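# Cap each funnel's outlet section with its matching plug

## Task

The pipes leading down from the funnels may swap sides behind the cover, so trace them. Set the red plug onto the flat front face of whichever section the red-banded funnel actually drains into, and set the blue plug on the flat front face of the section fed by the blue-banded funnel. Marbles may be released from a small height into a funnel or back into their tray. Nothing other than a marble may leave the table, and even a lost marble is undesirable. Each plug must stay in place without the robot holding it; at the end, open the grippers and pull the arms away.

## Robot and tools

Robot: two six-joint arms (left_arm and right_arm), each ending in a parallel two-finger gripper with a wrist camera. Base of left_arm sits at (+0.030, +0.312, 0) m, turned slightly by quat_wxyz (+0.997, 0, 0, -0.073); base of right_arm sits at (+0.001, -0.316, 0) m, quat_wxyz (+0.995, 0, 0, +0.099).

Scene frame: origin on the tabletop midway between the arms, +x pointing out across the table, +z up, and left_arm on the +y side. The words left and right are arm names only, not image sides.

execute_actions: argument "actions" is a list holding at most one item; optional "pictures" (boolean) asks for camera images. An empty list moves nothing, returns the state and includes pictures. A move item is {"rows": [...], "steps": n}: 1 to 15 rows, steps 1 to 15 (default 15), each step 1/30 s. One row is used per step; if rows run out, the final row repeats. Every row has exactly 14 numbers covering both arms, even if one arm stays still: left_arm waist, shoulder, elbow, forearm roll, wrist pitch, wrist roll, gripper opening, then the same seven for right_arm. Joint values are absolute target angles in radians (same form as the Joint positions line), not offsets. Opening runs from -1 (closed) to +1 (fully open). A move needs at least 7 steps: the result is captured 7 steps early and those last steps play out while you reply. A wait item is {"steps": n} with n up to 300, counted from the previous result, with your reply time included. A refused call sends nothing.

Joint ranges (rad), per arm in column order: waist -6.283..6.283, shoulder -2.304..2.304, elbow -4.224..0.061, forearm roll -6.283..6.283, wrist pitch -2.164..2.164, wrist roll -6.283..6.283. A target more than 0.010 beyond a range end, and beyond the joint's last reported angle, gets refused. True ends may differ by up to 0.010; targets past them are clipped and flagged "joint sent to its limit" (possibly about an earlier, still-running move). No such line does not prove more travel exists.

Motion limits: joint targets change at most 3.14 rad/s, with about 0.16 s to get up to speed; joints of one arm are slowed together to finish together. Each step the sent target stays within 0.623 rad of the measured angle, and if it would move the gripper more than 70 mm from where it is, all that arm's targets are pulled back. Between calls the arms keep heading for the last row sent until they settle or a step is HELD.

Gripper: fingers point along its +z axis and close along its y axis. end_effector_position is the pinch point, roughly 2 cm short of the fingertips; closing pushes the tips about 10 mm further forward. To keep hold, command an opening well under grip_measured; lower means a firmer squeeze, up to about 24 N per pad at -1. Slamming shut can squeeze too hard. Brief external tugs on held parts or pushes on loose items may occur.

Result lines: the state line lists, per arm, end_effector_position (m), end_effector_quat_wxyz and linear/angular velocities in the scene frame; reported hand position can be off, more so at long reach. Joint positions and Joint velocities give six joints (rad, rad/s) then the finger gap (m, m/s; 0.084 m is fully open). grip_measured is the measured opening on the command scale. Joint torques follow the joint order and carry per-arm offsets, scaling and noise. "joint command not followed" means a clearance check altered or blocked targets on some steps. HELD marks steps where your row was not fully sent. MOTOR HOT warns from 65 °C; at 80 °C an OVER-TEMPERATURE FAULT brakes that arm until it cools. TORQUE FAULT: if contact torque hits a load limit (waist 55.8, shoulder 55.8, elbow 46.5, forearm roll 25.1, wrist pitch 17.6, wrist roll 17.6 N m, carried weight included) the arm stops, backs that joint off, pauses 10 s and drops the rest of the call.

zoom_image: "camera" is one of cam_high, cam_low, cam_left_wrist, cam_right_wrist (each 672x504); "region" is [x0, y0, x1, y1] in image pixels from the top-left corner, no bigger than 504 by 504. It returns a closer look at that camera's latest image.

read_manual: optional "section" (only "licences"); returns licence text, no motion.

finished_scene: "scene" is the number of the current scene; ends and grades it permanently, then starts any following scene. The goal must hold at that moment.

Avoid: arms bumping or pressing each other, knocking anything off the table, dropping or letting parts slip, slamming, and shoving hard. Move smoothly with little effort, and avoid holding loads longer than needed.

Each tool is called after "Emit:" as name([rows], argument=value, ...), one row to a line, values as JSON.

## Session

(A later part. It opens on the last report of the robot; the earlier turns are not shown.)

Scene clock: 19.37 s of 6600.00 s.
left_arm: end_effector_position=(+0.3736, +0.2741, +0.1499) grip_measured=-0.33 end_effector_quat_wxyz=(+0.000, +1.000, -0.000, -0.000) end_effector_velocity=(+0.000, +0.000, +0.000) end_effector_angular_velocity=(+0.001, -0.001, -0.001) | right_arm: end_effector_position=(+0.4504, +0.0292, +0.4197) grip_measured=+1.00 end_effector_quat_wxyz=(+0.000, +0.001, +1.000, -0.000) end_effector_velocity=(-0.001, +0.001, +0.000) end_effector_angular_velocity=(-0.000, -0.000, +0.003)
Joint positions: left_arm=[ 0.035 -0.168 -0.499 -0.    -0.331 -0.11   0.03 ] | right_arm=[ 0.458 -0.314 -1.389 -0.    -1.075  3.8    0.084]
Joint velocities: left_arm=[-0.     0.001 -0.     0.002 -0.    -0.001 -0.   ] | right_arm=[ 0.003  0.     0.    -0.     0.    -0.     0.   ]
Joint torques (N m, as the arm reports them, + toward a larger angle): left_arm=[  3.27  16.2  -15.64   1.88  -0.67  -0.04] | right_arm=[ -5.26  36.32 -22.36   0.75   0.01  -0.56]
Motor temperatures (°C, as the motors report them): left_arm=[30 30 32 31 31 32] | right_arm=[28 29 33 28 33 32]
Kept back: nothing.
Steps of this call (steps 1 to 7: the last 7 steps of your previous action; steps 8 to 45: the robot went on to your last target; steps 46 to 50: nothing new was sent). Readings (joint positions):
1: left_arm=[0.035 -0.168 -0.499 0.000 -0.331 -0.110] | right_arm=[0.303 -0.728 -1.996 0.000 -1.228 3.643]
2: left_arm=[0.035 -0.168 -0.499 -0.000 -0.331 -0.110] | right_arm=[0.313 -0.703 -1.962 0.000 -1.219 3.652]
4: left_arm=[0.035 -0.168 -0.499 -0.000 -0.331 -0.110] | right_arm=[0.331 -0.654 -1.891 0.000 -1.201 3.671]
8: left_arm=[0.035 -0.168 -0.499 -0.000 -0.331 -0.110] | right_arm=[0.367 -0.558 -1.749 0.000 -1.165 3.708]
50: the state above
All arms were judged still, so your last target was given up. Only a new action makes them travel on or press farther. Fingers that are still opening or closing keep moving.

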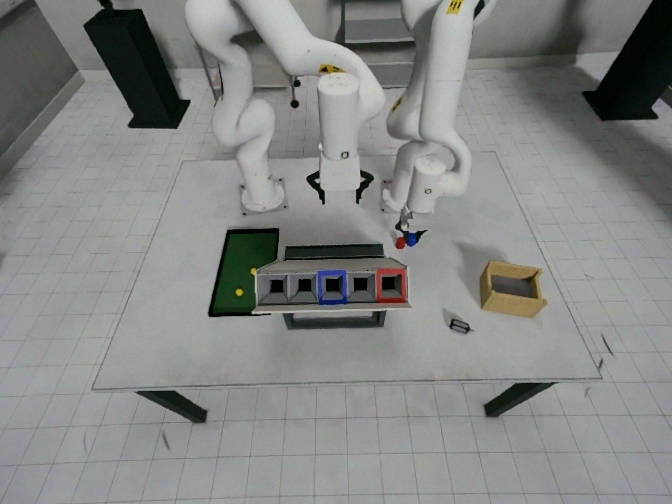

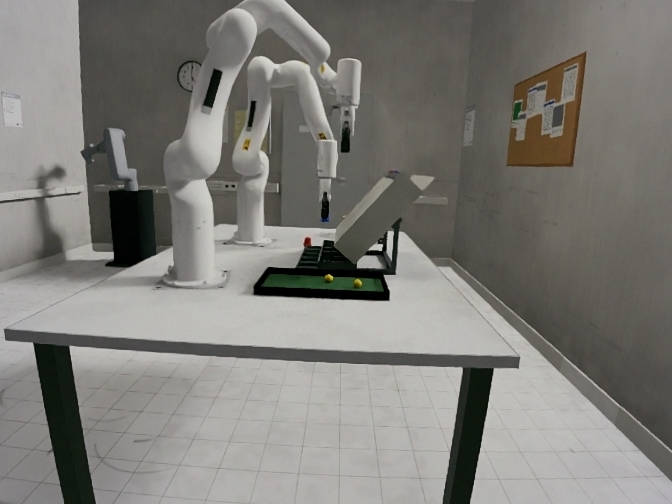

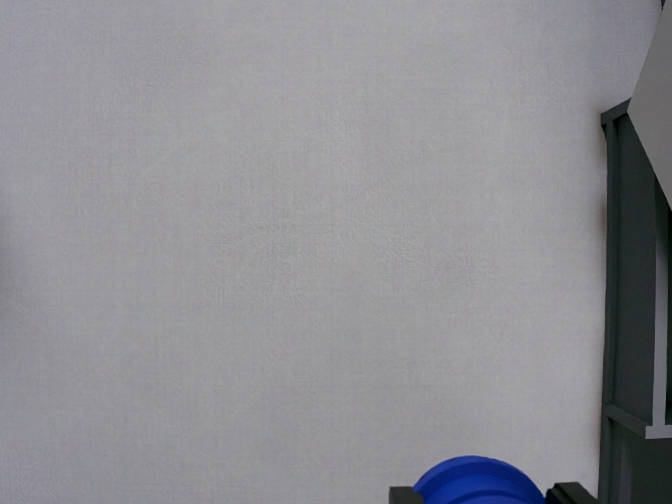

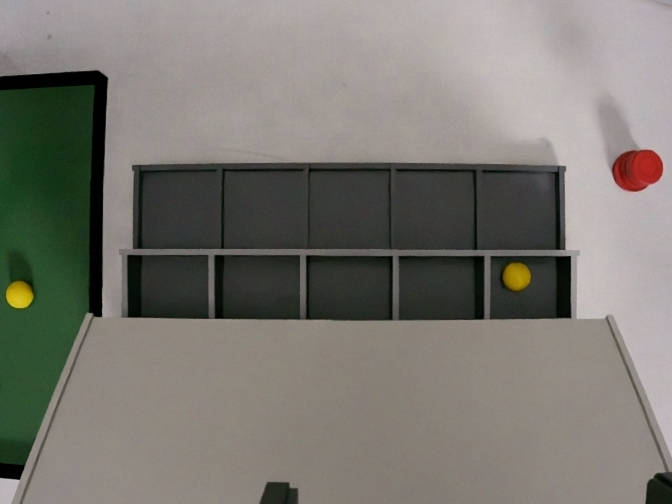

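Emit:
execute_actions([
  {"rows":[[0.035,-0.168,-0.499,0,-0.331,-0.11,-1,-0.2,0.112,-0.925,0,-1.037,2.95,1]]},
])

Emit:
execute_actions([
  {"steps":15},
])

Emit:
execute_actions([
  {"rows":[[-0.33,-0.168,-0.499,0,-0.331,-0.476,-1,-0.2,0.112,-0.925,0,-1.037,2.95,1]]},
])

Emit:
execute_actions([
  {"steps":25},
])

Emit:
execute_actions([
  {"rows":[[-0.33,-0.48,-0.517,0,-0.037,-0.476,-1,-0.157,-0.597,-0.707,0,-0.11,2.95,1]]},
])

Emit:
execute_actions([
  {"steps":25},
])

Emit:
execute_actions([
  {"rows":[[-0.33,-0.48,-0.517,0,-0.037,-0.476,0.3,-0.157,-0.597,-0.707,0,-0.11,2.95,1]]},
])

Emit:
execute_actions([
  {"rows":[[-0.33,-0.168,-0.499,0,-0.331,-0.476,0.3,-0.157,-0.597,-0.707,0,-0.11,2.95,1]]},
])

Emit:
execute_actions([
  {"steps":20},
], pictures=true)

Emit:
execute_actions([
  {"rows":[[-0.056,0.137,-0.351,0,-0.488,-0.2,1,-0.157,-0.597,-0.707,0,-0.11,2.95,-1]]},
])

Emit:
execute_actions([
  {"steps":20},
])

Emit:
execute_actions([
  {"rows":[[-0.056,-0.423,-0.31,0,0.113,-0.2,1,-0.26,0.112,-0.925,0,-1.037,2.9,-1]]},
])

Emit:
execute_actions([
  {"steps":30},
])

Emit:
execute_actions([
  {"rows":[[-0.056,-0.423,-0.31,0,0.113,-0.2,-1,-0.26,0.112,-0.925,0,-1.037,2.9,-1]]},
])

Emit:
execute_actions([
  {"rows":[[0.3,0.137,-0.351,0,-0.488,-0.2,-1,0.249,-0.799,-2.094,0,-1.295,3.58,-1]]},
])

Emit:
execute_actions([
  {"steps":45},
])

Scene clock: 20.30 s of 6600.00 s.
left_arm: end_effector_position=(+0.3736, +0.2741, +0.1499) grip_measured=-0.33 end_effector_quat_wxyz=(+0.000, +1.000, -0.000, -0.000) end_effector_velocity=(+0.001, +0.000, +0.001) end_effector_angular_velocity=(-0.000, -0.002, -0.001) | right_arm: end_effector_position=(+0.4617, -0.0356, +0.4247) grip_measured=+1.00 end_effector_quat_wxyz=(+0.000, +0.001, +1.000, +0.000) end_effector_velocity=(+0.037, -0.323, +0.017) end_effector_angular_velocity=(-0.002, +0.004, +0.028)
Joint positions: left_arm=[ 0.035 -0.168 -0.499  0.    -0.331 -0.11   0.03 ] | right_arm=[ 0.35  -0.242 -1.311 -0.    -1.069  3.691  0.084]
Joint velocities: left_arm=[ 0.     0.002 -0.     0.001  0.     0.     0.   ] | right_arm=[-0.548  0.351  0.387  0.     0.032 -0.577 -0.   ]
Joint torques (N m, as the arm reports them, + toward a larger angle): left_arm=[  3.02  15.96 -15.69   1.85  -0.66  -0.02] | right_arm=[ -3.94  31.35 -22.23   1.1    0.03  -0.36]
Motor temperatures (°C, as the motors report them): left_arm=[30 30 32 31 31 32] | right_arm=[28 29 33 28 33 32]
Steps of this call (steps 1 to 20: nothing new was sent; steps 21 to 28: the first 8 steps of this action). Readings (joint positions):
21: left_arm=[0.035 -0.168 -0.499 0.000 -0.331 -0.110] | right_arm=[0.458 -0.314 -1.389 0.000 -1.075 3.800]
22: left_arm=[0.035 -0.168 -0.499 0.000 -0.331 -0.110] | right_arm=[0.455 -0.312 -1.386 0.000 -1.075 3.796]
24: left_arm=[0.035 -0.168 -0.499 0.000 -0.331 -0.110] | right_arm=[0.427 -0.293 -1.364 0.000 -1.073 3.767]
28: the state above

Scene clock: 20.80 s of 6600.00 s.
left_arm: end_effector_position=(+0.3736, +0.2741, +0.1499) grip_measured=-0.33 end_effector_quat_wxyz=(+0.000, +1.000, -0.000, -0.000) end_effector_velocity=(+0.000, -0.000, +0.000) end_effector_angular_velocity=(+0.000, -0.001, +0.000) | right_arm: end_effector_position=(+0.4524, -0.1956, +0.4280) grip_measured=+1.00 end_effector_quat_wxyz=(+0.000, -0.042, +0.999, -0.000) end_effector_velocity=(-0.076, -0.311, -0.007) end_effector_angular_velocity=(+0.000, -0.000, +0.237)
Joint positions: left_arm=[ 0.035 -0.168 -0.499  0.    -0.331 -0.11   0.03 ] | right_arm=[ 0.064 -0.058 -1.11  -0.    -1.052  3.319  0.084]
Joint velocities: left_arm=[-0.     0.002  0.001  0.001  0.    -0.001  0.   ] | right_arm=[-0.601  0.387  0.421  0.     0.035 -0.838 -0.   ]
Joint torques (N m, as the arm reports them, + toward a larger angle): left_arm=[  3.71  16.07 -15.56   2.    -0.67  -0.09] | right_arm=[ -6.45  25.97 -21.17   0.55  -0.13  -0.22]
Motor temperatures (°C, as the motors report them): left_arm=[30 30 32 31 31 32] | right_arm=[28 29 33 28 33 32]
Kept back: nothing.
Steps of this call (steps 1 to 7: the last 7 steps of your previous action; steps 8 to 15: the robot went on to your last target). Readings (joint positions):
1: left_arm=[0.035 -0.168 -0.499 0.000 -0.331 -0.110] | right_arm=[0.332 -0.230 -1.298 -0.000 -1.067 3.671]
2: left_arm=[0.035 -0.168 -0.499 -0.000 -0.331 -0.110] | right_arm=[0.313 -0.218 -1.285 -0.000 -1.066 3.651]
4: left_arm=[0.035 -0.168 -0.499 0.000 -0.331 -0.110] | right_arm=[0.276 -0.194 -1.259 -0.000 -1.064 3.608]
8: left_arm=[0.035 -0.168 -0.499 0.000 -0.331 -0.110] | right_arm=[0.201 -0.146 -1.206 -0.000 -1.060 3.510]
15: the state above

Scene clock: 21.07 s of 6600.00 s.
left_arm: end_effector_position=(+0.3625, +0.2172, +0.1499) grip_measured=-0.33 end_effector_quat_wxyz=(+0.000, +1.000, -0.000, +0.000) end_effector_velocity=(-0.088, -0.306, +0.000) end_effector_angular_velocity=(+0.000, -0.000, -0.003) | right_arm: end_effector_position=(+0.4240, -0.2756, +0.4239) grip_measured=+1.00 end_effector_quat_wxyz=(+0.000, -0.075, +0.997, -0.000) end_effector_velocity=(-0.135, -0.283, -0.024) end_effector_angular_velocity=(-0.000, +0.001, +0.246)
Joint positions: left_arm=[-0.133 -0.168 -0.499 -0.    -0.331 -0.278  0.03 ] | right_arm=[-0.102  0.049 -0.994 -0.    -1.043  3.087  0.084]
Joint velocities: left_arm=[-0.921  0.001  0.     0.001 -0.001 -0.919  0.   ] | right_arm=[-0.633  0.407  0.443 -0.     0.034 -0.879  0.   ]
Joint torques (N m, as the arm reports them, + toward a larger angle): left_arm=[  7.08  15.66 -15.04   1.85  -0.75  -0.01] | right_arm=[ -3.73  18.69 -22.49   0.58  -0.2   -0.22]
Motor temperatures (°C, as the motors report them): left_arm=[30 30 32 31 31 32] | right_arm=[28 29 33 28 33 32]
Steps of this call (steps 1 to 8: the first 8 steps of this action). Readings (joint positions):
1: left_arm=[0.035 -0.168 -0.499 0.000 -0.331 -0.110] | right_arm=[0.043 -0.045 -1.096 -0.000 -1.051 3.291]
2: left_arm=[0.032 -0.168 -0.499 0.000 -0.331 -0.114] | right_arm=[0.023 -0.032 -1.082 -0.000 -1.050 3.262]
4: left_arm=[-0.004 -0.168 -0.499 0.000 -0.331 -0.152] | right_arm=[-0.018 -0.005 -1.053 -0.000 -1.047 3.205]
8: the state above

Scene clock: 21.90 s of 6600.00 s.
left_arm: end_effector_position=(+0.3374, +0.1541, +0.1499) grip_measured=-0.33 end_effector_quat_wxyz=(+0.000, +1.000, +0.000, -0.000) end_effector_velocity=(-0.001, -0.000, -0.000) end_effector_angular_velocity=(+0.000, +0.002, +0.000) | right_arm: end_effector_position=(+0.4009, -0.3171, +0.4194) grip_measured=+1.00 end_effector_quat_wxyz=(-0.000, -0.095, +0.996, -0.000) end_effector_velocity=(-0.000, +0.000, +0.000) end_effector_angular_velocity=(-0.000, +0.001, +0.001)
Joint positions: left_arm=[-0.33  -0.168 -0.499  0.    -0.331 -0.476  0.03 ] | right_arm=[-0.2    0.112 -0.925  0.    -1.037  2.95   0.084]
Joint velocities: left_arm=[-0.001 -0.     0.001 -0.002  0.     0.     0.   ] | right_arm=[ 0.     0.001  0.    -0.    -0.001 -0.001  0.   ]
Joint torques (N m, as the arm reports them, + toward a larger angle): left_arm=[  2.82  16.   -16.     2.03  -0.72  -0.11] | right_arm=[ -5.84  15.76 -22.22   1.1   -0.13  -0.4 ]
Motor temperatures (°C, as the motors report them): left_arm=[30 30 32 31 31 32] | right_arm=[28 29 33 28 33 32]
Kept back: nothing.
Steps of this call (steps 1 to 7: the last 7 steps of your previous action; steps 8 to 25: the robot went on to your last target). Readings (joint positions):
1: left_arm=[-0.163 -0.168 -0.499 -0.000 -0.331 -0.308] | right_arm=[-0.123 0.062 -0.979 -0.000 -1.042 3.059]
2: left_arm=[-0.194 -0.168 -0.499 -0.000 -0.331 -0.339] | right_arm=[-0.141 0.074 -0.966 -0.000 -1.041 3.033]
4: left_arm=[-0.248 -0.168 -0.499 -0.000 -0.331 -0.393] | right_arm=[-0.168 0.091 -0.948 -0.000 -1.039 2.996]
8: left_arm=[-0.306 -0.168 -0.499 -0.000 -0.331 -0.452] | right_arm=[-0.191 0.106 -0.932 0.000 -1.038 2.963]
25: the state above

Scene clock: 22.17 s of 6600.00 s.
left_arm: end_effector_position=(+0.3405, +0.1524, +0.0925) grip_measured=-0.33 end_effector_quat_wxyz=(-0.000, +1.000, +0.000, -0.001) end_effector_velocity=(-0.009, +0.004, -0.316) end_effector_angular_velocity=(+0.007, +0.014, -0.000) | right_arm: end_effector_position=(+0.4171, -0.3141, +0.3571) grip_measured=+1.00 end_effector_quat_wxyz=(-0.019, -0.098, +0.995, +0.002) end_effector_velocity=(+0.066, +0.015, -0.313) end_effector_angular_velocity=(-0.001, +0.170, +0.034)
Joint positions: left_arm=[-0.33  -0.34  -0.509  0.    -0.17  -0.476  0.03 ] | right_arm=[-0.193  0.    -0.887 -0.    -0.925  2.95   0.084]
Joint velocities: left_arm=[-0.001 -0.936 -0.048 -0.001  0.872  0.     0.   ] | right_arm=[ 0.035 -0.567  0.174  0.     0.571  0.     0.   ]
Joint torques (N m, as the arm reports them, + toward a larger angle): left_arm=[  2.99  22.94 -13.18   1.79  -0.83  -0.06] | right_arm=[ -4.51  20.4  -20.85   0.52  -0.22  -0.49]
Motor temperatures (°C, as the motors report them): left_arm=[30 30 32 31 31 32] | right_arm=[28 29 33 28 33 32]
Steps of this call (steps 1 to 8: the first 8 steps of this action). Readings (joint positions):
1: left_arm=[-0.330 -0.168 -0.499 0.000 -0.331 -0.476] | right_arm=[-0.200 0.112 -0.925 0.000 -1.037 2.950]
2: left_arm=[-0.330 -0.171 -0.499 -0.000 -0.327 -0.476] | right_arm=[-0.200 0.109 -0.924 0.000 -1.033 2.950]
4: left_arm=[-0.330 -0.207 -0.503 0.000 -0.291 -0.476] | right_arm=[-0.198 0.081 -0.916 0.000 -1.004 2.950]
8: the state above

Scene clock: 23.00 s of 6600.00 s.
left_arm: end_effector_position=(+0.3376, +0.1539, +0.0453) grip_measured=-0.33 end_effector_quat_wxyz=(+0.000, +1.000, +0.000, +0.000) end_effector_velocity=(-0.000, -0.000, -0.000) end_effector_angular_velocity=(-0.000, -0.000, +0.001) | right_arm: end_effector_position=(+0.4319, -0.3017, +0.0929) grip_measured=+1.00 end_effector_quat_wxyz=(-0.010, -0.112, +0.994, +0.001) end_effector_velocity=(-0.061, +0.014, -0.310) end_effector_angular_velocity=(+0.003, -0.097, +0.036)
Joint positions: left_arm=[-0.33  -0.48  -0.517  0.    -0.037 -0.476  0.03 ] | right_arm=[-0.164 -0.48  -0.742  0.    -0.281  2.95   0.084]
Joint velocities: left_arm=[-0.001 -0.001 -0.    -0.     0.001 -0.002 -0.   ] | right_arm=[ 0.036 -0.604  0.182  0.     0.883 -0.    -0.   ]
Joint torques (N m, as the arm reports them, + toward a larger angle): left_arm=[  3.89  22.9  -10.75   1.63  -0.69  -0.09] | right_arm=[ -4.42  33.47 -15.29   0.28  -0.13  -0.42]
Motor temperatures (°C, as the motors report them): left_arm=[30 30 32 31 31 32] | right_arm=[28 29 33 28 33 32]
Kept back: nothing.
Steps of this call (steps 1 to 7: the last 7 steps of your previous action; steps 8 to 25: the robot went on to your last target). Readings (joint positions):
1: left_arm=[-0.330 -0.370 -0.510 -0.000 -0.142 -0.476] | right_arm=[-0.191 -0.019 -0.881 0.000 -0.906 2.950]
2: left_arm=[-0.330 -0.397 -0.512 -0.000 -0.117 -0.476] | right_arm=[-0.190 -0.038 -0.876 0.000 -0.887 2.950]
4: left_arm=[-0.330 -0.435 -0.514 -0.000 -0.081 -0.476] | right_arm=[-0.188 -0.076 -0.864 0.000 -0.846 2.950]
8: left_arm=[-0.330 -0.467 -0.516 -0.000 -0.050 -0.476] | right_arm=[-0.183 -0.152 -0.841 0.000 -0.756 2.950]
25: the state above

Scene clock: 23.27 s of 6600.00 s.
left_arm: end_effector_position=(+0.3376, +0.1539, +0.0453) grip_measured=+0.26 end_effector_quat_wxyz=(+0.000, +1.000, +0.000, +0.000) end_effector_velocity=(+0.000, -0.000, +0.000) end_effector_angular_velocity=(-0.000, -0.000, -0.000) | right_arm: end_effector_position=(+0.4180, -0.2996, +0.0411) grip_measured=+1.00 end_effector_quat_wxyz=(-0.001, -0.116, +0.993, +0.000) end_effector_velocity=(-0.011, +0.003, -0.052) end_effector_angular_velocity=(+0.002, -0.040, +0.007)
Joint positions: left_arm=[-0.33  -0.48  -0.517  0.    -0.037 -0.476  0.055] | right_arm=[-0.158 -0.584 -0.711 -0.    -0.129  2.95   0.084]
Joint velocities: left_arm=[ 0.    -0.    -0.001 -0.001  0.     0.001  0.021] | right_arm=[ 0.007 -0.112  0.029  0.     0.18   0.     0.   ]
Joint torques (N m, as the arm reports them, + toward a larger angle): left_arm=[  2.71  21.93 -10.77   1.62  -0.67  -0.09] | right_arm=[ -6.69  38.33 -13.12   0.26  -0.12  -0.47]
Motor temperatures (°C, as the motors report them): left_arm=[30 30 32 31 31 32] | right_arm=[28 29 33 28 33 32]
Steps of this call (steps 1 to 8: the first 8 steps of this action). Readings (joint positions):
1: left_arm=[-0.330 -0.480 -0.517 0.000 -0.037 -0.476] | right_arm=[-0.163 -0.500 -0.736 0.000 -0.252 2.950]
2: left_arm=[-0.330 -0.480 -0.517 0.000 -0.037 -0.476] | right_arm=[-0.162 -0.520 -0.730 -0.000 -0.223 2.950]
4: left_arm=[-0.330 -0.480 -0.517 0.000 -0.037 -0.476] | right_arm=[-0.160 -0.554 -0.720 -0.000 -0.175 2.950]
8: the state above

Scene clock: 23.77 s of 6600.00 s.
left_arm: end_effector_position=(+0.3416, +0.1519, +0.1032) grip_measured=+0.29 end_effector_quat_wxyz=(+0.000, +1.000, +0.000, +0.001) end_effector_velocity=(-0.003, +0.001, +0.316) end_effector_angular_velocity=(-0.004, -0.008, -0.001) | right_arm: end_effector_position=(+0.4163, -0.2994, +0.0352) grip_measured=+1.00 end_effector_quat_wxyz=(+0.000, -0.116, +0.993, -0.000) end_effector_velocity=(-0.001, +0.000, -0.001) end_effector_angular_velocity=(+0.000, +0.001, +0.001)
Joint positions: left_arm=[-0.33  -0.309 -0.508  0.    -0.197 -0.476  0.056] | right_arm=[-0.157 -0.597 -0.707  0.    -0.11   2.95   0.084]
Joint velocities: left_arm=[-0.     0.938  0.054  0.001 -0.875 -0.     0.   ] | right_arm=[ 0.001 -0.002  0.001  0.     0.002 -0.    -0.   ]
Joint torques (N m, as the arm reports them, + toward a larger angle): left_arm=[  2.98  13.66 -11.97   1.73  -0.63  -0.01] | right_arm=[ -3.77  34.99 -13.51   0.37  -0.12  -0.64]
Motor temperatures (°C, as the motors report them): left_arm=[30 30 32 31 31 32] | right_arm=[28 29 33 28 33 32]
Steps of this call (steps 1 to 7: the last 7 steps of your previous action; steps 8 to 15: the first 8 steps of this action). Readings (joint positions):
8: left_arm=[-0.330 -0.480 -0.517 0.000 -0.037 -0.476] | right_arm=[-0.157 -0.596 -0.708 0.000 -0.111 2.950]
9: left_arm=[-0.330 -0.477 -0.517 0.000 -0.041 -0.476] | right_arm=[-0.157 -0.596 -0.707 0.000 -0.111 2.950]
11: left_arm=[-0.330 -0.441 -0.513 -0.000 -0.077 -0.476] | right_arm=[-0.157 -0.596 -0.707 0.000 -0.111 2.950]
15: the state above

Scene clock: 24.43 s of 6600.00 s.
left_arm: end_effector_position=(+0.3373, +0.1541, +0.1497) grip_measured=+0.29 end_effector_quat_wxyz=(-0.000, +1.000, +0.000, -0.000) end_effector_velocity=(+0.000, -0.001, +0.002) end_effector_angular_velocity=(-0.002, -0.003, +0.001) | right_arm: end_effector_position=(+0.4162, -0.2994, +0.0351) grip_measured=+1.00 end_effector_quat_wxyz=(+0.000, -0.116, +0.993, -0.000) end_effector_velocity=(+0.000, +0.000, -0.000) end_effector_angular_velocity=(+0.000, -0.000, +0.001)
Joint positions: left_arm=[-0.33  -0.168 -0.499 -0.    -0.331 -0.476  0.056] | right_arm=[-0.157 -0.597 -0.707  0.    -0.11   2.95   0.084]
Joint velocities: left_arm=[-0.001  0.005 -0.    -0.002 -0.002 -0.     0.   ] | right_arm=[ 0.001 -0.     0.     0.     0.    -0.     0.   ]
Joint torques (N m, as the arm reports them, + toward a larger angle): left_arm=[  3.41  16.09 -15.68   1.72  -0.65  -0.15] | right_arm=[ -4.62  33.61 -13.16   0.24  -0.14  -0.53]
Motor temperatures (°C, as the motors report them): left_arm=[30 30 32 31 31 32] | right_arm=[28 29 33 28 33 32]
Kept back: nothing.
Steps of this call (steps 1 to 7: the last 7 steps of your previous action; steps 8 to 20: the robot went on to your last target). Readings (joint positions):
1: left_arm=[-0.330 -0.279 -0.506 0.000 -0.225 -0.476] | right_arm=[-0.157 -0.597 -0.707 0.000 -0.110 2.950]
2: left_arm=[-0.330 -0.252 -0.505 0.000 -0.250 -0.476] | right_arm=[-0.157 -0.597 -0.707 0.000 -0.110 2.950]
4: left_arm=[-0.330 -0.213 -0.502 0.000 -0.287 -0.476] | right_arm=[-0.157 -0.597 -0.707 0.000 -0.110 2.950]
8: left_arm=[-0.330 -0.181 -0.500 -0.000 -0.319 -0.476] | right_arm=[-0.157 -0.597 -0.707 0.000 -0.110 2.950]
20: the state above

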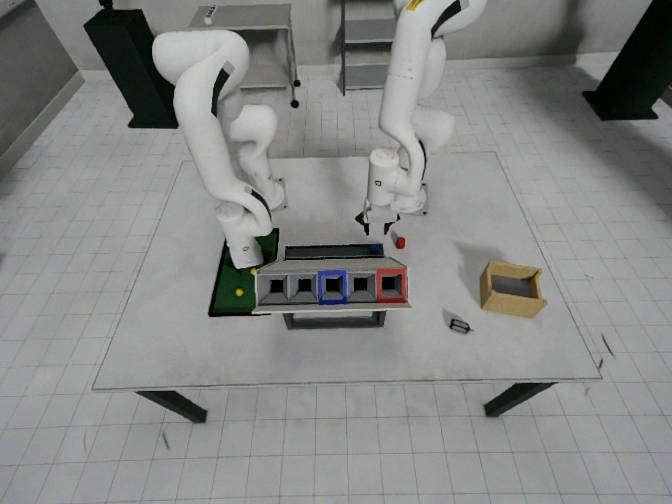

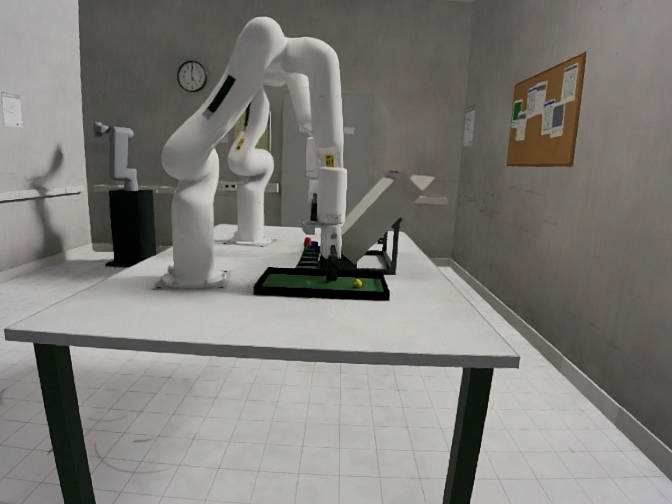

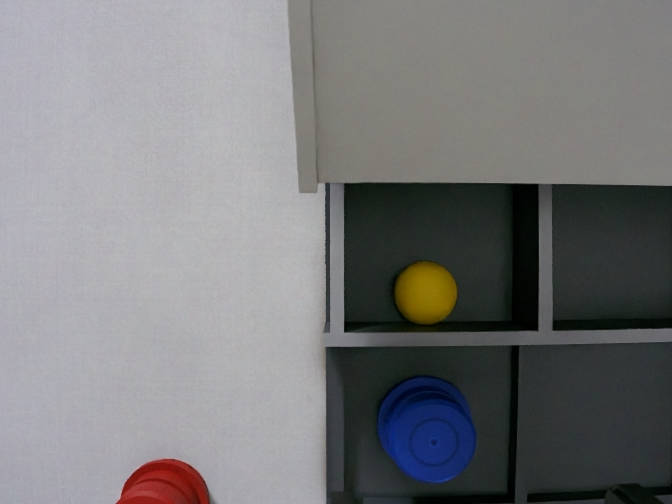

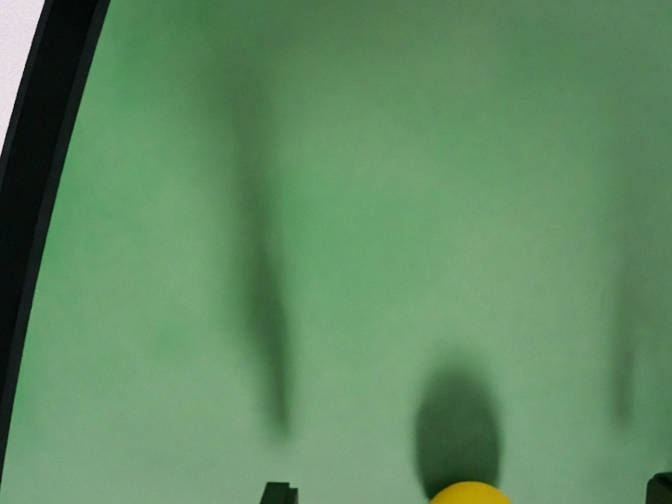

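Scene clock: 24.70 s of 6600.00 s.
left_arm: end_effector_position=(+0.3262, +0.2074, +0.1782) grip_measured=+0.98 end_effector_quat_wxyz=(+0.000, +1.000, -0.000, +0.000) end_effector_velocity=(-0.092, +0.277, +0.135) end_effector_angular_velocity=(+0.001, -0.000, -0.004) | right_arm: end_effector_position=(+0.4162, -0.2994, +0.0351) grip_measured=-0.08 end_effector_quat_wxyz=(-0.000, -0.116, +0.993, -0.000) end_effector_velocity=(-0.000, +0.001, -0.000) end_effector_angular_velocity=(-0.000, +0.000, +0.002)
Joint positions: left_arm=[-0.195 -0.018 -0.426  0.    -0.408 -0.34   0.083] | right_arm=[-0.157 -0.597 -0.707 -0.    -0.11   2.95   0.041]
Joint velocities: left_arm=[ 0.734  0.818  0.397  0.001 -0.421  0.738  0.01 ] | right_arm=[ 0.001 -0.    -0.    -0.    -0.     0.    -0.182]
Joint torques (N m, as the arm reports them, + toward a larger angle): left_arm=[  3.7   12.71 -15.41   2.03  -0.88  -0.14] | right_arm=[ -3.85  34.18 -13.     0.64  -0.21  -0.4 ]
Motor temperatures (°C, as the motors report them): left_arm=[30 30 32 31 31 32] | right_arm=[28 29 33 28 33 32]
Steps of this call (steps 1 to 8: the first 8 steps of this action). Readings (joint positions):
1: left_arm=[-0.330 -0.168 -0.499 -0.000 -0.331 -0.476] | right_arm=[-0.157 -0.597 -0.707 -0.000 -0.110 2.950]
2: left_arm=[-0.327 -0.165 -0.497 0.000 -0.333 -0.472] | right_arm=[-0.157 -0.597 -0.707 0.000 -0.110 2.950]
4: left_arm=[-0.296 -0.131 -0.480 0.000 -0.351 -0.440] | right_arm=[-0.157 -0.597 -0.707 -0.000 -0.110 2.950]
8: the state above

Scene clock: 25.37 s of 6600.00 s.
left_arm: end_effector_position=(+0.3036, +0.2562, +0.1998) grip_measured=+1.00 end_effector_quat_wxyz=(-0.000, +1.000, -0.001, -0.000) end_effector_velocity=(-0.002, +0.002, -0.000) end_effector_angular_velocity=(+0.001, +0.002, +0.001) | right_arm: end_effector_position=(+0.4162, -0.2994, +0.0351) grip_measured=-0.46 end_effector_quat_wxyz=(+0.000, -0.116, +0.993, -0.000) end_effector_velocity=(+0.000, +0.000, +0.000) end_effector_angular_velocity=(+0.000, -0.000, +0.001)
Joint positions: left_arm=[-0.056  0.136 -0.351 -0.    -0.488 -0.2    0.084] | right_arm=[-0.157 -0.597 -0.707  0.    -0.11   2.95   0.024]
Joint velocities: left_arm=[ 0.004  0.004  0.003  0.001 -0.003  0.003 -0.   ] | right_arm=[ 0.001  0.     0.    -0.     0.    -0.    -0.   ]
Joint torques (N m, as the arm reports them, + toward a larger angle): left_arm=[  3.06   5.79 -17.37   1.72  -0.7    0.  ] | right_arm=[ -3.88  35.67 -13.27   0.21  -0.27  -0.55]
Motor temperatures (°C, as the motors report them): left_arm=[30 30 32 31 31 32] | right_arm=[28 29 33 28 33 32]
Kept back: nothing.
Steps of this call (steps 1 to 7: the last 7 steps of your previous action; steps 8 to 20: the robot went on to your last target). Readings (joint positions):
1: left_arm=[-0.170 0.010 -0.413 0.000 -0.422 -0.316] | right_arm=[-0.157 -0.597 -0.707 -0.000 -0.110 2.950]
2: left_arm=[-0.146 0.036 -0.400 0.000 -0.436 -0.292] | right_arm=[-0.157 -0.597 -0.707 -0.000 -0.110 2.950]
4: left_arm=[-0.107 0.080 -0.379 -0.000 -0.458 -0.253] | right_arm=[-0.157 -0.597 -0.707 0.000 -0.110 2.950]
8: left_arm=[-0.071 0.121 -0.359 -0.000 -0.479 -0.215] | right_arm=[-0.157 -0.597 -0.707 0.000 -0.110 2.950]
20: the state above

Scene clock: 25.63 s of 6600.00 s.
left_arm: end_effector_position=(+0.3083, +0.2554, +0.1450) grip_measured=+1.00 end_effector_quat_wxyz=(-0.000, +1.000, -0.001, -0.000) end_effector_velocity=(-0.006, +0.001, -0.317) end_effector_angular_velocity=(+0.003, +0.014, +0.002) | right_arm: end_effector_position=(+0.4473, -0.3062, +0.0921) grip_measured=-0.46 end_effector_quat_wxyz=(+0.019, -0.111, +0.994, -0.002) end_effector_velocity=(+0.124, -0.036, +0.298) end_effector_angular_velocity=(+0.002, -0.171, -0.045)
Joint positions: left_arm=[-0.056 -0.043 -0.338  0.    -0.295 -0.2    0.084] | right_arm=[-0.175 -0.484 -0.746  0.    -0.223  2.941  0.024]
Joint velocities: left_arm=[ 0.001 -1.042  0.08   0.     1.107 -0.002  0.   ] | right_arm=[-0.086  0.575 -0.176 -0.    -0.58  -0.041 -0.   ]
Joint torques (N m, as the arm reports them, + toward a larger angle): left_arm=[  3.91  13.77 -15.67   1.67  -1.1   -0.04] | right_arm=[ -3.5   32.56 -14.86   0.62   0.02  -0.49]
Motor temperatures (°C, as the motors report them): left_arm=[30 30 32 31 31 32] | right_arm=[28 29 33 28 33 32]
Steps of this call (steps 1 to 8: the first 8 steps of this action). Readings (joint positions):
1: left_arm=[-0.056 0.136 -0.351 -0.000 -0.488 -0.200] | right_arm=[-0.157 -0.597 -0.707 -0.000 -0.110 2.950]
2: left_arm=[-0.056 0.134 -0.351 0.000 -0.484 -0.200] | right_arm=[-0.157 -0.594 -0.708 -0.000 -0.114 2.950]
4: left_arm=[-0.056 0.099 -0.349 0.000 -0.444 -0.200] | right_arm=[-0.162 -0.565 -0.717 -0.000 -0.145 2.947]
8: the state above

Scene clock: 26.63 s of 6600.00 s.
left_arm: end_effector_position=(+0.2861, +0.2600, +0.0350) grip_measured=+1.00 end_effector_quat_wxyz=(+0.000, +1.000, -0.001, +0.000) end_effector_velocity=(-0.001, +0.000, -0.000) end_effector_angular_velocity=(+0.000, +0.002, +0.001) | right_arm: end_effector_position=(+0.4138, -0.3393, +0.3957) grip_measured=-0.46 end_effector_quat_wxyz=(+0.004, -0.091, +0.996, -0.001) end_effector_velocity=(-0.108, -0.017, +0.219) end_effector_angular_velocity=(+0.003, +0.045, -0.030)
Joint positions: left_arm=[-0.056 -0.423 -0.31   0.     0.113 -0.2    0.084] | right_arm=[-0.254  0.068 -0.912  0.    -0.971  2.903  0.024]
Joint velocities: left_arm=[ 0.001 -0.001  0.002  0.001  0.001 -0.001  0.   ] | right_arm=[-0.057  0.4   -0.126  0.001 -0.571 -0.027  0.   ]
Joint torques (N m, as the arm reports them, + toward a larger angle): left_arm=[ 3.78 16.87 -8.23  1.51 -0.7  -0.08] | right_arm=[ -3.59   3.34 -18.97   0.82   0.2   -0.57]
Motor temperatures (°C, as the motors report them): left_arm=[30 30 32 31 31 32] | right_arm=[28 29 33 28 33 32]
Kept back: nothing.
Steps of this call (steps 1 to 7: the last 7 steps of your previous action; steps 8 to 30: the robot went on to your last target). Readings (joint positions):
1: left_arm=[-0.056 -0.078 -0.335 0.000 -0.258 -0.200] | right_arm=[-0.178 -0.465 -0.751 0.000 -0.242 2.940]
2: left_arm=[-0.056 -0.112 -0.333 0.000 -0.222 -0.200] | right_arm=[-0.181 -0.445 -0.757 0.000 -0.262 2.939]
4: left_arm=[-0.056 -0.180 -0.328 0.000 -0.148 -0.200] | right_arm=[-0.186 -0.407 -0.769 0.000 -0.304 2.936]
8: left_arm=[-0.056 -0.315 -0.318 -0.000 -0.004 -0.200] | right_arm=[-0.197 -0.330 -0.792 0.000 -0.395 2.931]
30: the state above

Scene clock: 26.90 s of 6600.00 s.
left_arm: end_effector_position=(+0.2860, +0.2600, +0.0349) grip_measured=-0.25 end_effector_quat_wxyz=(+0.000, +1.000, -0.001, +0.000) end_effector_velocity=(+0.000, -0.000, +0.000) end_effector_angular_velocity=(+0.000, +0.001, +0.002) | right_arm: end_effector_position=(+0.4012, -0.3410, +0.4171) grip_measured=-0.46 end_effector_quat_wxyz=(-0.000, -0.090, +0.996, +0.000) end_effector_velocity=(-0.011, -0.002, +0.018) end_effector_angular_velocity=(+0.000, +0.008, -0.003)
Joint positions: left_arm=[-0.056 -0.423 -0.31  -0.     0.113 -0.2    0.033] | right_arm=[-0.259  0.108 -0.924 -0.    -1.031  2.9    0.024]
Joint velocities: left_arm=[-0.    -0.    -0.001 -0.001 -0.002 -0.001 -0.212] | right_arm=[-0.006  0.034 -0.01  -0.    -0.052 -0.002 -0.   ]
Joint torques (N m, as the arm reports them, + toward a larger angle): left_arm=[ 3.96 16.57 -7.7   1.38 -0.77 -0.1 ] | right_arm=[ -4.24  15.41 -22.09   0.61  -0.02  -0.5 ]
Motor temperatures (°C, as the motors report them): left_arm=[30 30 32 31 31 32] | right_arm=[28 29 33 28 33 32]
Steps of this call (steps 1 to 8: the first 8 steps of this action). Readings (joint positions):
1: left_arm=[-0.056 -0.423 -0.310 0.000 0.113 -0.200] | right_arm=[-0.255 0.079 -0.916 0.000 -0.988 2.902]
2: left_arm=[-0.056 -0.423 -0.310 0.000 0.113 -0.200] | right_arm=[-0.257 0.088 -0.918 0.000 -1.001 2.902]
4: left_arm=[-0.056 -0.423 -0.310 0.000 0.113 -0.200] | right_arm=[-0.258 0.099 -0.921 0.000 -1.018 2.901]
8: the state above

Scene clock: 27.40 s of 6600.00 s.
left_arm: end_effector_position=(+0.3060, +0.2856, +0.0813) grip_measured=-0.34 end_effector_quat_wxyz=(+0.000, +0.999, +0.052, +0.001) end_effector_velocity=(+0.079, +0.155, +0.266) end_effector_angular_velocity=(-0.000, -0.004, +0.582) | right_arm: end_effector_position=(+0.4402, -0.2966, +0.4219) grip_measured=-0.46 end_effector_quat_wxyz=(-0.027, -0.075, +0.997, +0.001) end_effector_velocity=(+0.206, +0.234, -0.003) end_effector_angular_velocity=(-0.049, +0.256, -0.177)
Joint positions: left_arm=[ 0.049 -0.257 -0.323  0.    -0.064 -0.2    0.029] | right_arm=[-0.153 -0.024 -1.061  0.    -1.091  3.035  0.024]
Joint velocities: left_arm=[ 0.584  0.92  -0.066  0.    -0.982  0.002 -0.   ] | right_arm=[ 0.512 -0.716 -0.718  0.    -0.26   0.69   0.   ]
Joint torques (N m, as the arm reports them, + toward a larger angle): left_arm=[  2.11   9.72 -11.36   1.54  -0.41  -0.09] | right_arm=[ -8.2   23.75 -21.56   0.75  -0.32  -0.33]
Motor temperatures (°C, as the motors report them): left_arm=[30 30 32 31 31 32] | right_arm=[28 29 33 28 33 32]
Steps of this call (steps 1 to 7: the last 7 steps of your previous action; steps 8 to 15: the first 8 steps of this action). Readings (joint positions):
8: left_arm=[-0.056 -0.423 -0.310 0.000 0.113 -0.200] | right_arm=[-0.260 0.111 -0.925 -0.000 -1.037 2.900]
9: left_arm=[-0.054 -0.420 -0.310 0.000 0.109 -0.200] | right_arm=[-0.257 0.109 -0.928 -0.000 -1.039 2.904]
11: left_arm=[-0.032 -0.386 -0.312 0.000 0.070 -0.200] | right_arm=[-0.231 0.076 -0.962 -0.000 -1.053 2.938]
15: the state above

Scene clock: 28.90 s of 6600.00 s.
left_arm: end_effector_position=(+0.3058, +0.3552, +0.1999) grip_measured=-0.34 end_effector_quat_wxyz=(+0.000, +0.984, +0.176, -0.000) end_effector_velocity=(+0.000, -0.000, +0.000) end_effector_angular_velocity=(-0.001, +0.000, -0.000) | right_arm: end_effector_position=(+0.6598, -0.0016, +0.4200) grip_measured=-0.46 end_effector_quat_wxyz=(-0.000, -0.004, +1.000, -0.000) end_effector_velocity=(+0.002, +0.007, -0.001) end_effector_angular_velocity=(+0.002, -0.004, -0.000)
Joint positions: left_arm=[ 0.3    0.137 -0.351 -0.    -0.488 -0.2    0.029] | right_arm=[ 0.248 -0.797 -2.092 -0.    -1.295  3.579  0.024]
Joint velocities: left_arm=[-0.001 -0.001 -0.001 -0.001 -0.001  0.001  0.   ] | right_arm=[ 0.008 -0.013 -0.02   0.    -0.002  0.008 -0.   ]
Joint torques (N m, as the arm reports them, + toward a larger angle): left_arm=[  3.08   6.33 -17.73   2.1   -0.67  -0.02] | right_arm=[ -5.86  54.52 -21.95   1.2   -0.18  -0.41]
Motor temperatures (°C, as the motors report them): left_arm=[30 30 32 31 31 32] | right_arm=[28 29 33 28 33 32]
Kept back: nothing.
Steps of this call (steps 1 to 7: the last 7 steps of your previous action; steps 8 to 45: the robot went on to your last target). Readings (joint positions):
1: left_arm=[0.069 -0.227 -0.325 0.000 -0.096 -0.200] | right_arm=[-0.136 -0.048 -1.085 0.000 -1.099 3.058]
2: left_arm=[0.088 -0.197 -0.327 0.000 -0.129 -0.200] | right_arm=[-0.120 -0.072 -1.109 0.000 -1.107 3.080]
4: left_arm=[0.125 -0.138 -0.331 -0.000 -0.193 -0.200] | right_arm=[-0.090 -0.121 -1.158 0.000 -1.123 3.121]
8: left_arm=[0.201 -0.019 -0.340 -0.000 -0.320 -0.200] | right_arm=[-0.035 -0.221 -1.257 0.000 -1.151 3.196]
45: the state above

Emit:
execute_actions([
  {"rows":[[0.3,0.137,-0.351,0,-0.488,-0.2,-1,0.412,-0.895,-2.185,0,-1.04,3.75,-1]]},
])

Emit:
execute_actions([
  {"steps":30},
])

Emit:
execute_actions([
  {"rows":[[0.3,0.137,-0.351,0,-0.488,-0.2,-1,0.412,-0.895,-2.185,0,-1.04,3.75,0.2]]},
])

Emit:
execute_actions([
  {"rows":[[0.3,0.137,-0.351,0,-0.488,-0.2,-1,0.458,-0.314,-1.389,0,-1.075,3.8,1]]},
])

Emit:
execute_actions([
  {"steps":55},
], pictures=true)

Scene clock: 29.53 s of 6600.00 s.
left_arm: end_effector_position=(+0.3058, +0.3552, +0.1999) grip_measured=-0.34 end_effector_quat_wxyz=(+0.000, +0.984, +0.176, -0.000) end_effector_velocity=(-0.000, -0.000, -0.000) end_effector_angular_velocity=(-0.000, +0.001, -0.001) | right_arm: end_effector_position=(+0.6685, +0.0646, +0.4079) grip_measured=-0.46 end_effector_quat_wxyz=(+0.047, -0.003, +0.999, +0.027) end_effector_velocity=(+0.029, +0.330, -0.050) end_effector_angular_velocity=(+0.308, -0.459, -0.016)
Joint positions: left_arm=[ 0.3    0.137 -0.351  0.    -0.488 -0.2    0.029] | right_arm=[ 0.321 -0.841 -2.134  0.    -1.183  3.654  0.024]
Joint velocities: left_arm=[-0.001  0.     0.    -0.    -0.001  0.001 -0.   ] | right_arm=[ 0.355 -0.21  -0.202 -0.001  0.559  0.373 -0.   ]
Joint torques (N m, as the arm reports them, + toward a larger angle): left_arm=[  3.27   5.86 -17.85   1.94  -0.67  -0.05] | right_arm=[ -6.86  58.91 -23.11   1.31   0.06  -0.62]
Motor temperatures (°C, as the motors report them): left_arm=[30 30 32 31 31 32] | right_arm=[28 29 33 28 33 32]
Steps of this call (steps 1 to 11: the robot went on to your last target; steps 12 to 19: the first 8 steps of this action). Readings (joint positions):
12: left_arm=[0.300 0.137 -0.351 0.000 -0.488 -0.200] | right_arm=[0.249 -0.799 -2.094 -0.000 -1.295 3.580]
13: left_arm=[0.300 0.137 -0.351 -0.000 -0.488 -0.200] | right_arm=[0.251 -0.800 -2.095 -0.000 -1.291 3.583]
15: left_arm=[0.300 0.137 -0.351 0.000 -0.488 -0.200] | right_arm=[0.268 -0.811 -2.107 -0.000 -1.261 3.603]
19: the state above

Scene clock: 30.53 s of 6600.00 s.
left_arm: end_effector_position=(+0.3058, +0.3552, +0.1999) grip_measured=-0.34 end_effector_quat_wxyz=(+0.000, +0.984, +0.176, -0.000) end_effector_velocity=(-0.000, -0.000, -0.000) end_effector_angular_velocity=(-0.000, +0.001, +0.000) | right_arm: end_effector_position=(+0.6701, +0.1508, +0.3972) grip_measured=-0.46 end_effector_quat_wxyz=(+0.102, -0.001, +0.992, +0.071) end_effector_velocity=(+0.000, -0.000, -0.000) end_effector_angular_velocity=(+0.000, -0.000, -0.001)
Joint positions: left_arm=[ 0.3    0.137 -0.351 -0.    -0.488 -0.2    0.029] | right_arm=[ 0.412 -0.895 -2.185 -0.    -1.04   3.75   0.024]
Joint velocities: left_arm=[ 0.    -0.001 -0.     0.    -0.    -0.    -0.   ] | right_arm=[-0. -0. -0.  0.  0.  0.  0.]
Joint torques (N m, as the arm reports them, + toward a larger angle): left_arm=[  2.88   6.24 -17.78   2.02  -0.73  -0.06] | right_arm=[ -3.71  57.43 -22.83   0.61   0.37  -0.45]
Motor temperatures (°C, as the motors report them): left_arm=[30 30 32 31 31 32] | right_arm=[28 29 33 28 33 32]
Kept back: nothing.
Steps of this call (steps 1 to 7: the last 7 steps of your previous action; steps 8 to 30: the robot went on to your last target). Readings (joint positions):
1: left_arm=[0.300 0.137 -0.351 0.000 -0.488 -0.200] | right_arm=[0.333 -0.848 -2.140 0.000 -1.164 3.667]
2: left_arm=[0.300 0.137 -0.351 -0.000 -0.488 -0.200] | right_arm=[0.345 -0.855 -2.147 0.000 -1.146 3.679]
4: left_arm=[0.300 0.137 -0.351 -0.000 -0.488 -0.200] | right_arm=[0.368 -0.869 -2.160 0.000 -1.109 3.704]
8: left_arm=[0.300 0.137 -0.351 -0.000 -0.488 -0.200] | right_arm=[0.399 -0.887 -2.177 0.000 -1.062 3.735]
30: the state above
All arms were judged still, so your last target was given up. Only a new action makes them travel on or press farther. Fingers that are still opening or closing keep moving.

Scene clock: 30.80 s of 6600.00 s.
left_arm: end_effector_position=(+0.3058, +0.3552, +0.1999) grip_measured=-0.34 end_effector_quat_wxyz=(+0.000, +0.984, +0.176, -0.000) end_effector_velocity=(-0.000, -0.000, -0.000) end_effector_angular_velocity=(-0.000, +0.001, +0.000) | right_arm: end_effector_position=(+0.6701, +0.1508, +0.3972) grip_measured=+0.16 end_effector_quat_wxyz=(+0.102, -0.001, +0.992, +0.071) end_effector_velocity=(+0.001, -0.002, -0.000) end_effector_angular_velocity=(-0.001, +0.000, -0.003)
Joint positions: left_arm=[ 0.3    0.137 -0.351 -0.    -0.488 -0.2    0.029] | right_arm=[ 0.412 -0.895 -2.185 -0.    -1.04   3.75   0.051]
Joint velocities: left_arm=[-0.     0.     0.001 -0.    -0.    -0.    -0.   ] | right_arm=[-0.003 -0.     0.    -0.    -0.     0.     0.02 ]
Joint torques (N m, as the arm reports them, + toward a larger angle): left_arm=[  3.18   5.79 -17.91   1.85  -0.68  -0.08] | right_arm=[ -4.43  56.72 -22.65   0.64   0.5   -0.28]
Motor temperatures (°C, as the motors report them): left_arm=[30 30 32 31 31 32] | right_arm=[28 29 33 28 33 32]
Steps of this call (steps 1 to 8: the first 8 steps of this action). Readings (joint positions):
1: left_arm=[0.300 0.137 -0.351 -0.000 -0.488 -0.200] | right_arm=[0.412 -0.895 -2.185 -0.000 -1.040 3.750]
2: left_arm=[0.300 0.137 -0.351 -0.000 -0.488 -0.200] | right_arm=[0.412 -0.895 -2.185 -0.000 -1.040 3.750]
4: left_arm=[0.300 0.137 -0.351 -0.000 -0.488 -0.200] | right_arm=[0.412 -0.895 -2.185 -0.000 -1.040 3.750]
8: the state above

Scene clock: 31.30 s of 6600.00 s.
left_arm: end_effector_position=(+0.3058, +0.3552, +0.1999) grip_measured=-0.34 end_effector_quat_wxyz=(+0.000, +0.984, +0.176, -0.000) end_effector_velocity=(-0.000, +0.000, -0.000) end_effector_angular_velocity=(+0.000, +0.000, -0.001) | right_arm: end_effector_position=(+0.6269, +0.1320, +0.4320) grip_measured=+0.98 end_effector_quat_wxyz=(+0.091, -0.000, +0.994, +0.065) end_effector_velocity=(-0.263, -0.129, +0.119) end_effector_angular_velocity=(-0.125, +0.202, -0.005)
Joint positions: left_arm=[ 0.3    0.137 -0.351  0.    -0.488 -0.2    0.029] | right_arm=[ 0.424 -0.743 -2.017  0.    -1.049  3.763  0.083]
Joint velocities: left_arm=[-0.    -0.001 -0.     0.     0.001  0.001 -0.   ] | right_arm=[ 0.063  0.821  1.009  0.    -0.049  0.07   0.011]
Joint torques (N m, as the arm reports them, + toward a larger angle): left_arm=[  3.79   5.8  -17.7    2.03  -0.68  -0.09] | right_arm=[ -6.87  39.99 -17.93   0.21   0.01  -0.5 ]
Motor temperatures (°C, as the motors report them): left_arm=[30 30 32 31 31 32] | right_arm=[28 29 33 28 33 32]
Steps of this call (steps 1 to 7: the last 7 steps of your previous action; steps 8 to 15: the first 8 steps of this action). Readings (joint positions):
8: left_arm=[0.300 0.137 -0.351 0.000 -0.488 -0.200] | right_arm=[0.412 -0.895 -2.185 0.000 -1.040 3.750]
9: left_arm=[0.300 0.137 -0.351 0.000 -0.488 -0.200] | right_arm=[0.412 -0.892 -2.181 -0.000 -1.040 3.750]
11: left_arm=[0.300 0.137 -0.351 0.000 -0.488 -0.200] | right_arm=[0.415 -0.860 -2.143 -0.000 -1.042 3.753]
15: the state above

Scene clock: 33.13 s of 6600.00 s.
left_arm: end_effector_position=(+0.3058, +0.3552, +0.1999) grip_measured=-0.34 end_effector_quat_wxyz=(+0.000, +0.984, +0.176, -0.000) end_effector_velocity=(+0.000, -0.000, -0.000) end_effector_angular_velocity=(-0.001, -0.000, +0.004) | right_arm: end_effector_position=(+0.4504, +0.0292, +0.4197) grip_measured=+1.00 end_effector_quat_wxyz=(+0.000, +0.001, +1.000, -0.000) end_effector_velocity=(-0.000, -0.000, +0.000) end_effector_angular_velocity=(-0.001, +0.001, +0.000)
Joint positions: left_arm=[ 0.3    0.137 -0.351  0.    -0.488 -0.2    0.029] | right_arm=[ 0.458 -0.314 -1.389 -0.    -1.075  3.8    0.084]
Joint velocities: left_arm=[-0.    -0.     0.    -0.002  0.    -0.002 -0.   ] | right_arm=[-0.     0.     0.    -0.    -0.001 -0.     0.   ]
Joint torques (N m, as the arm reports them, + toward a larger angle): left_arm=[  2.41   5.99 -17.79   2.    -0.68  -0.09] | right_arm=[ -5.29  34.94 -22.33   0.58  -0.06  -0.31]
Motor temperatures (°C, as the motors report them): left_arm=[30 30 32 31 31 32] | right_arm=[28 29 33 28 33 32]
Kept back: nothing.
Steps of this call (steps 1 to 7: the last 7 steps of your previous action; steps 8 to 45: the robot went on to your last target; steps 46 to 55: nothing new was sent). Readings (joint positions):
1: left_arm=[0.300 0.137 -0.351 -0.000 -0.488 -0.200] | right_arm=[0.426 -0.716 -1.982 0.000 -1.051 3.765]
2: left_arm=[0.300 0.137 -0.351 -0.000 -0.488 -0.200] | right_arm=[0.428 -0.690 -1.947 0.000 -1.052 3.768]
4: left_arm=[0.300 0.137 -0.351 0.000 -0.488 -0.200] | right_arm=[0.432 -0.641 -1.874 0.000 -1.055 3.772]
8: left_arm=[0.300 0.137 -0.351 0.000 -0.488 -0.200] | right_arm=[0.440 -0.547 -1.734 0.000 -1.061 3.780]
55: the state above
All arms were judged still, so your last target was given up. Only a new action makes them travel on or press farther. Fingers that are still opening or closing keep moving.

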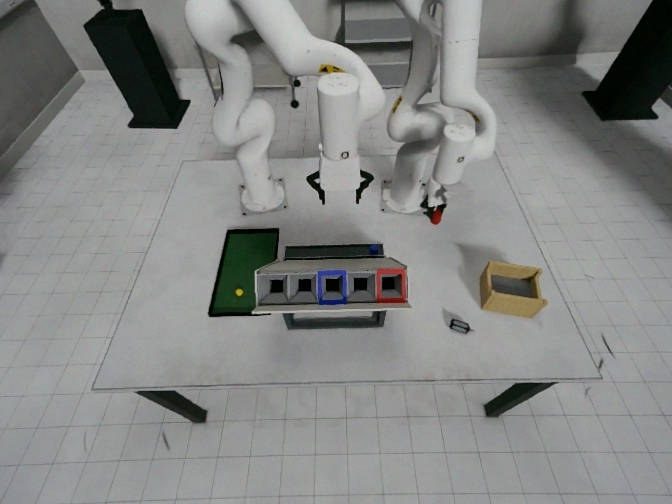

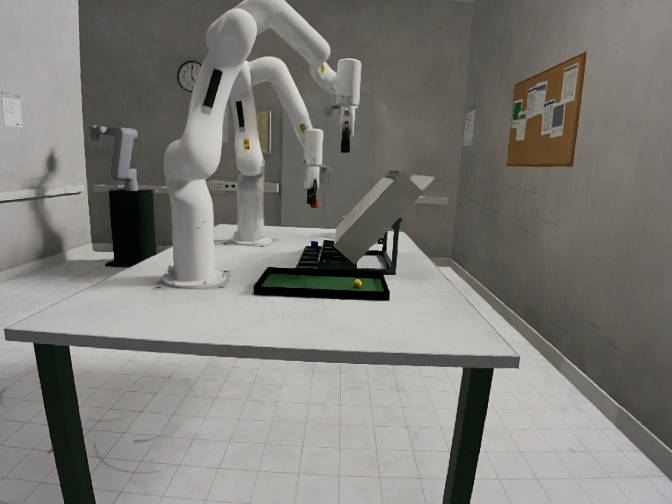

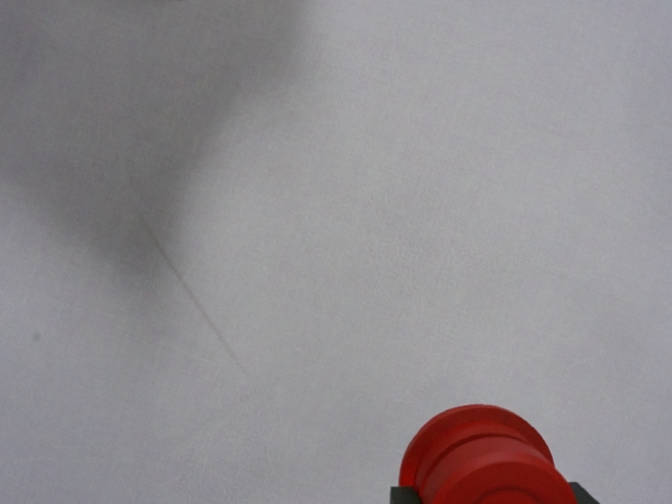

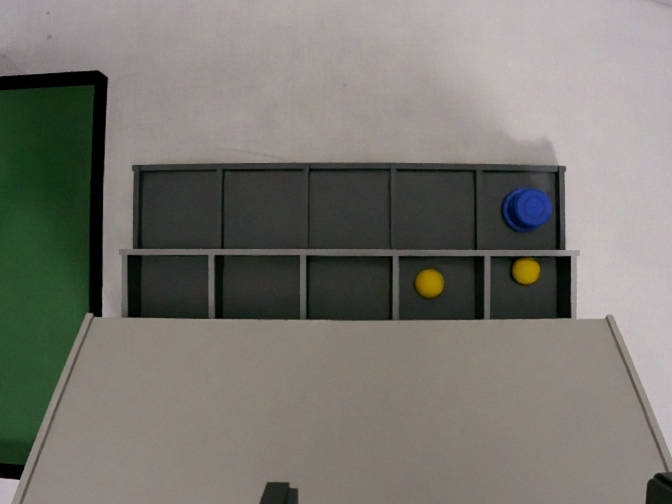

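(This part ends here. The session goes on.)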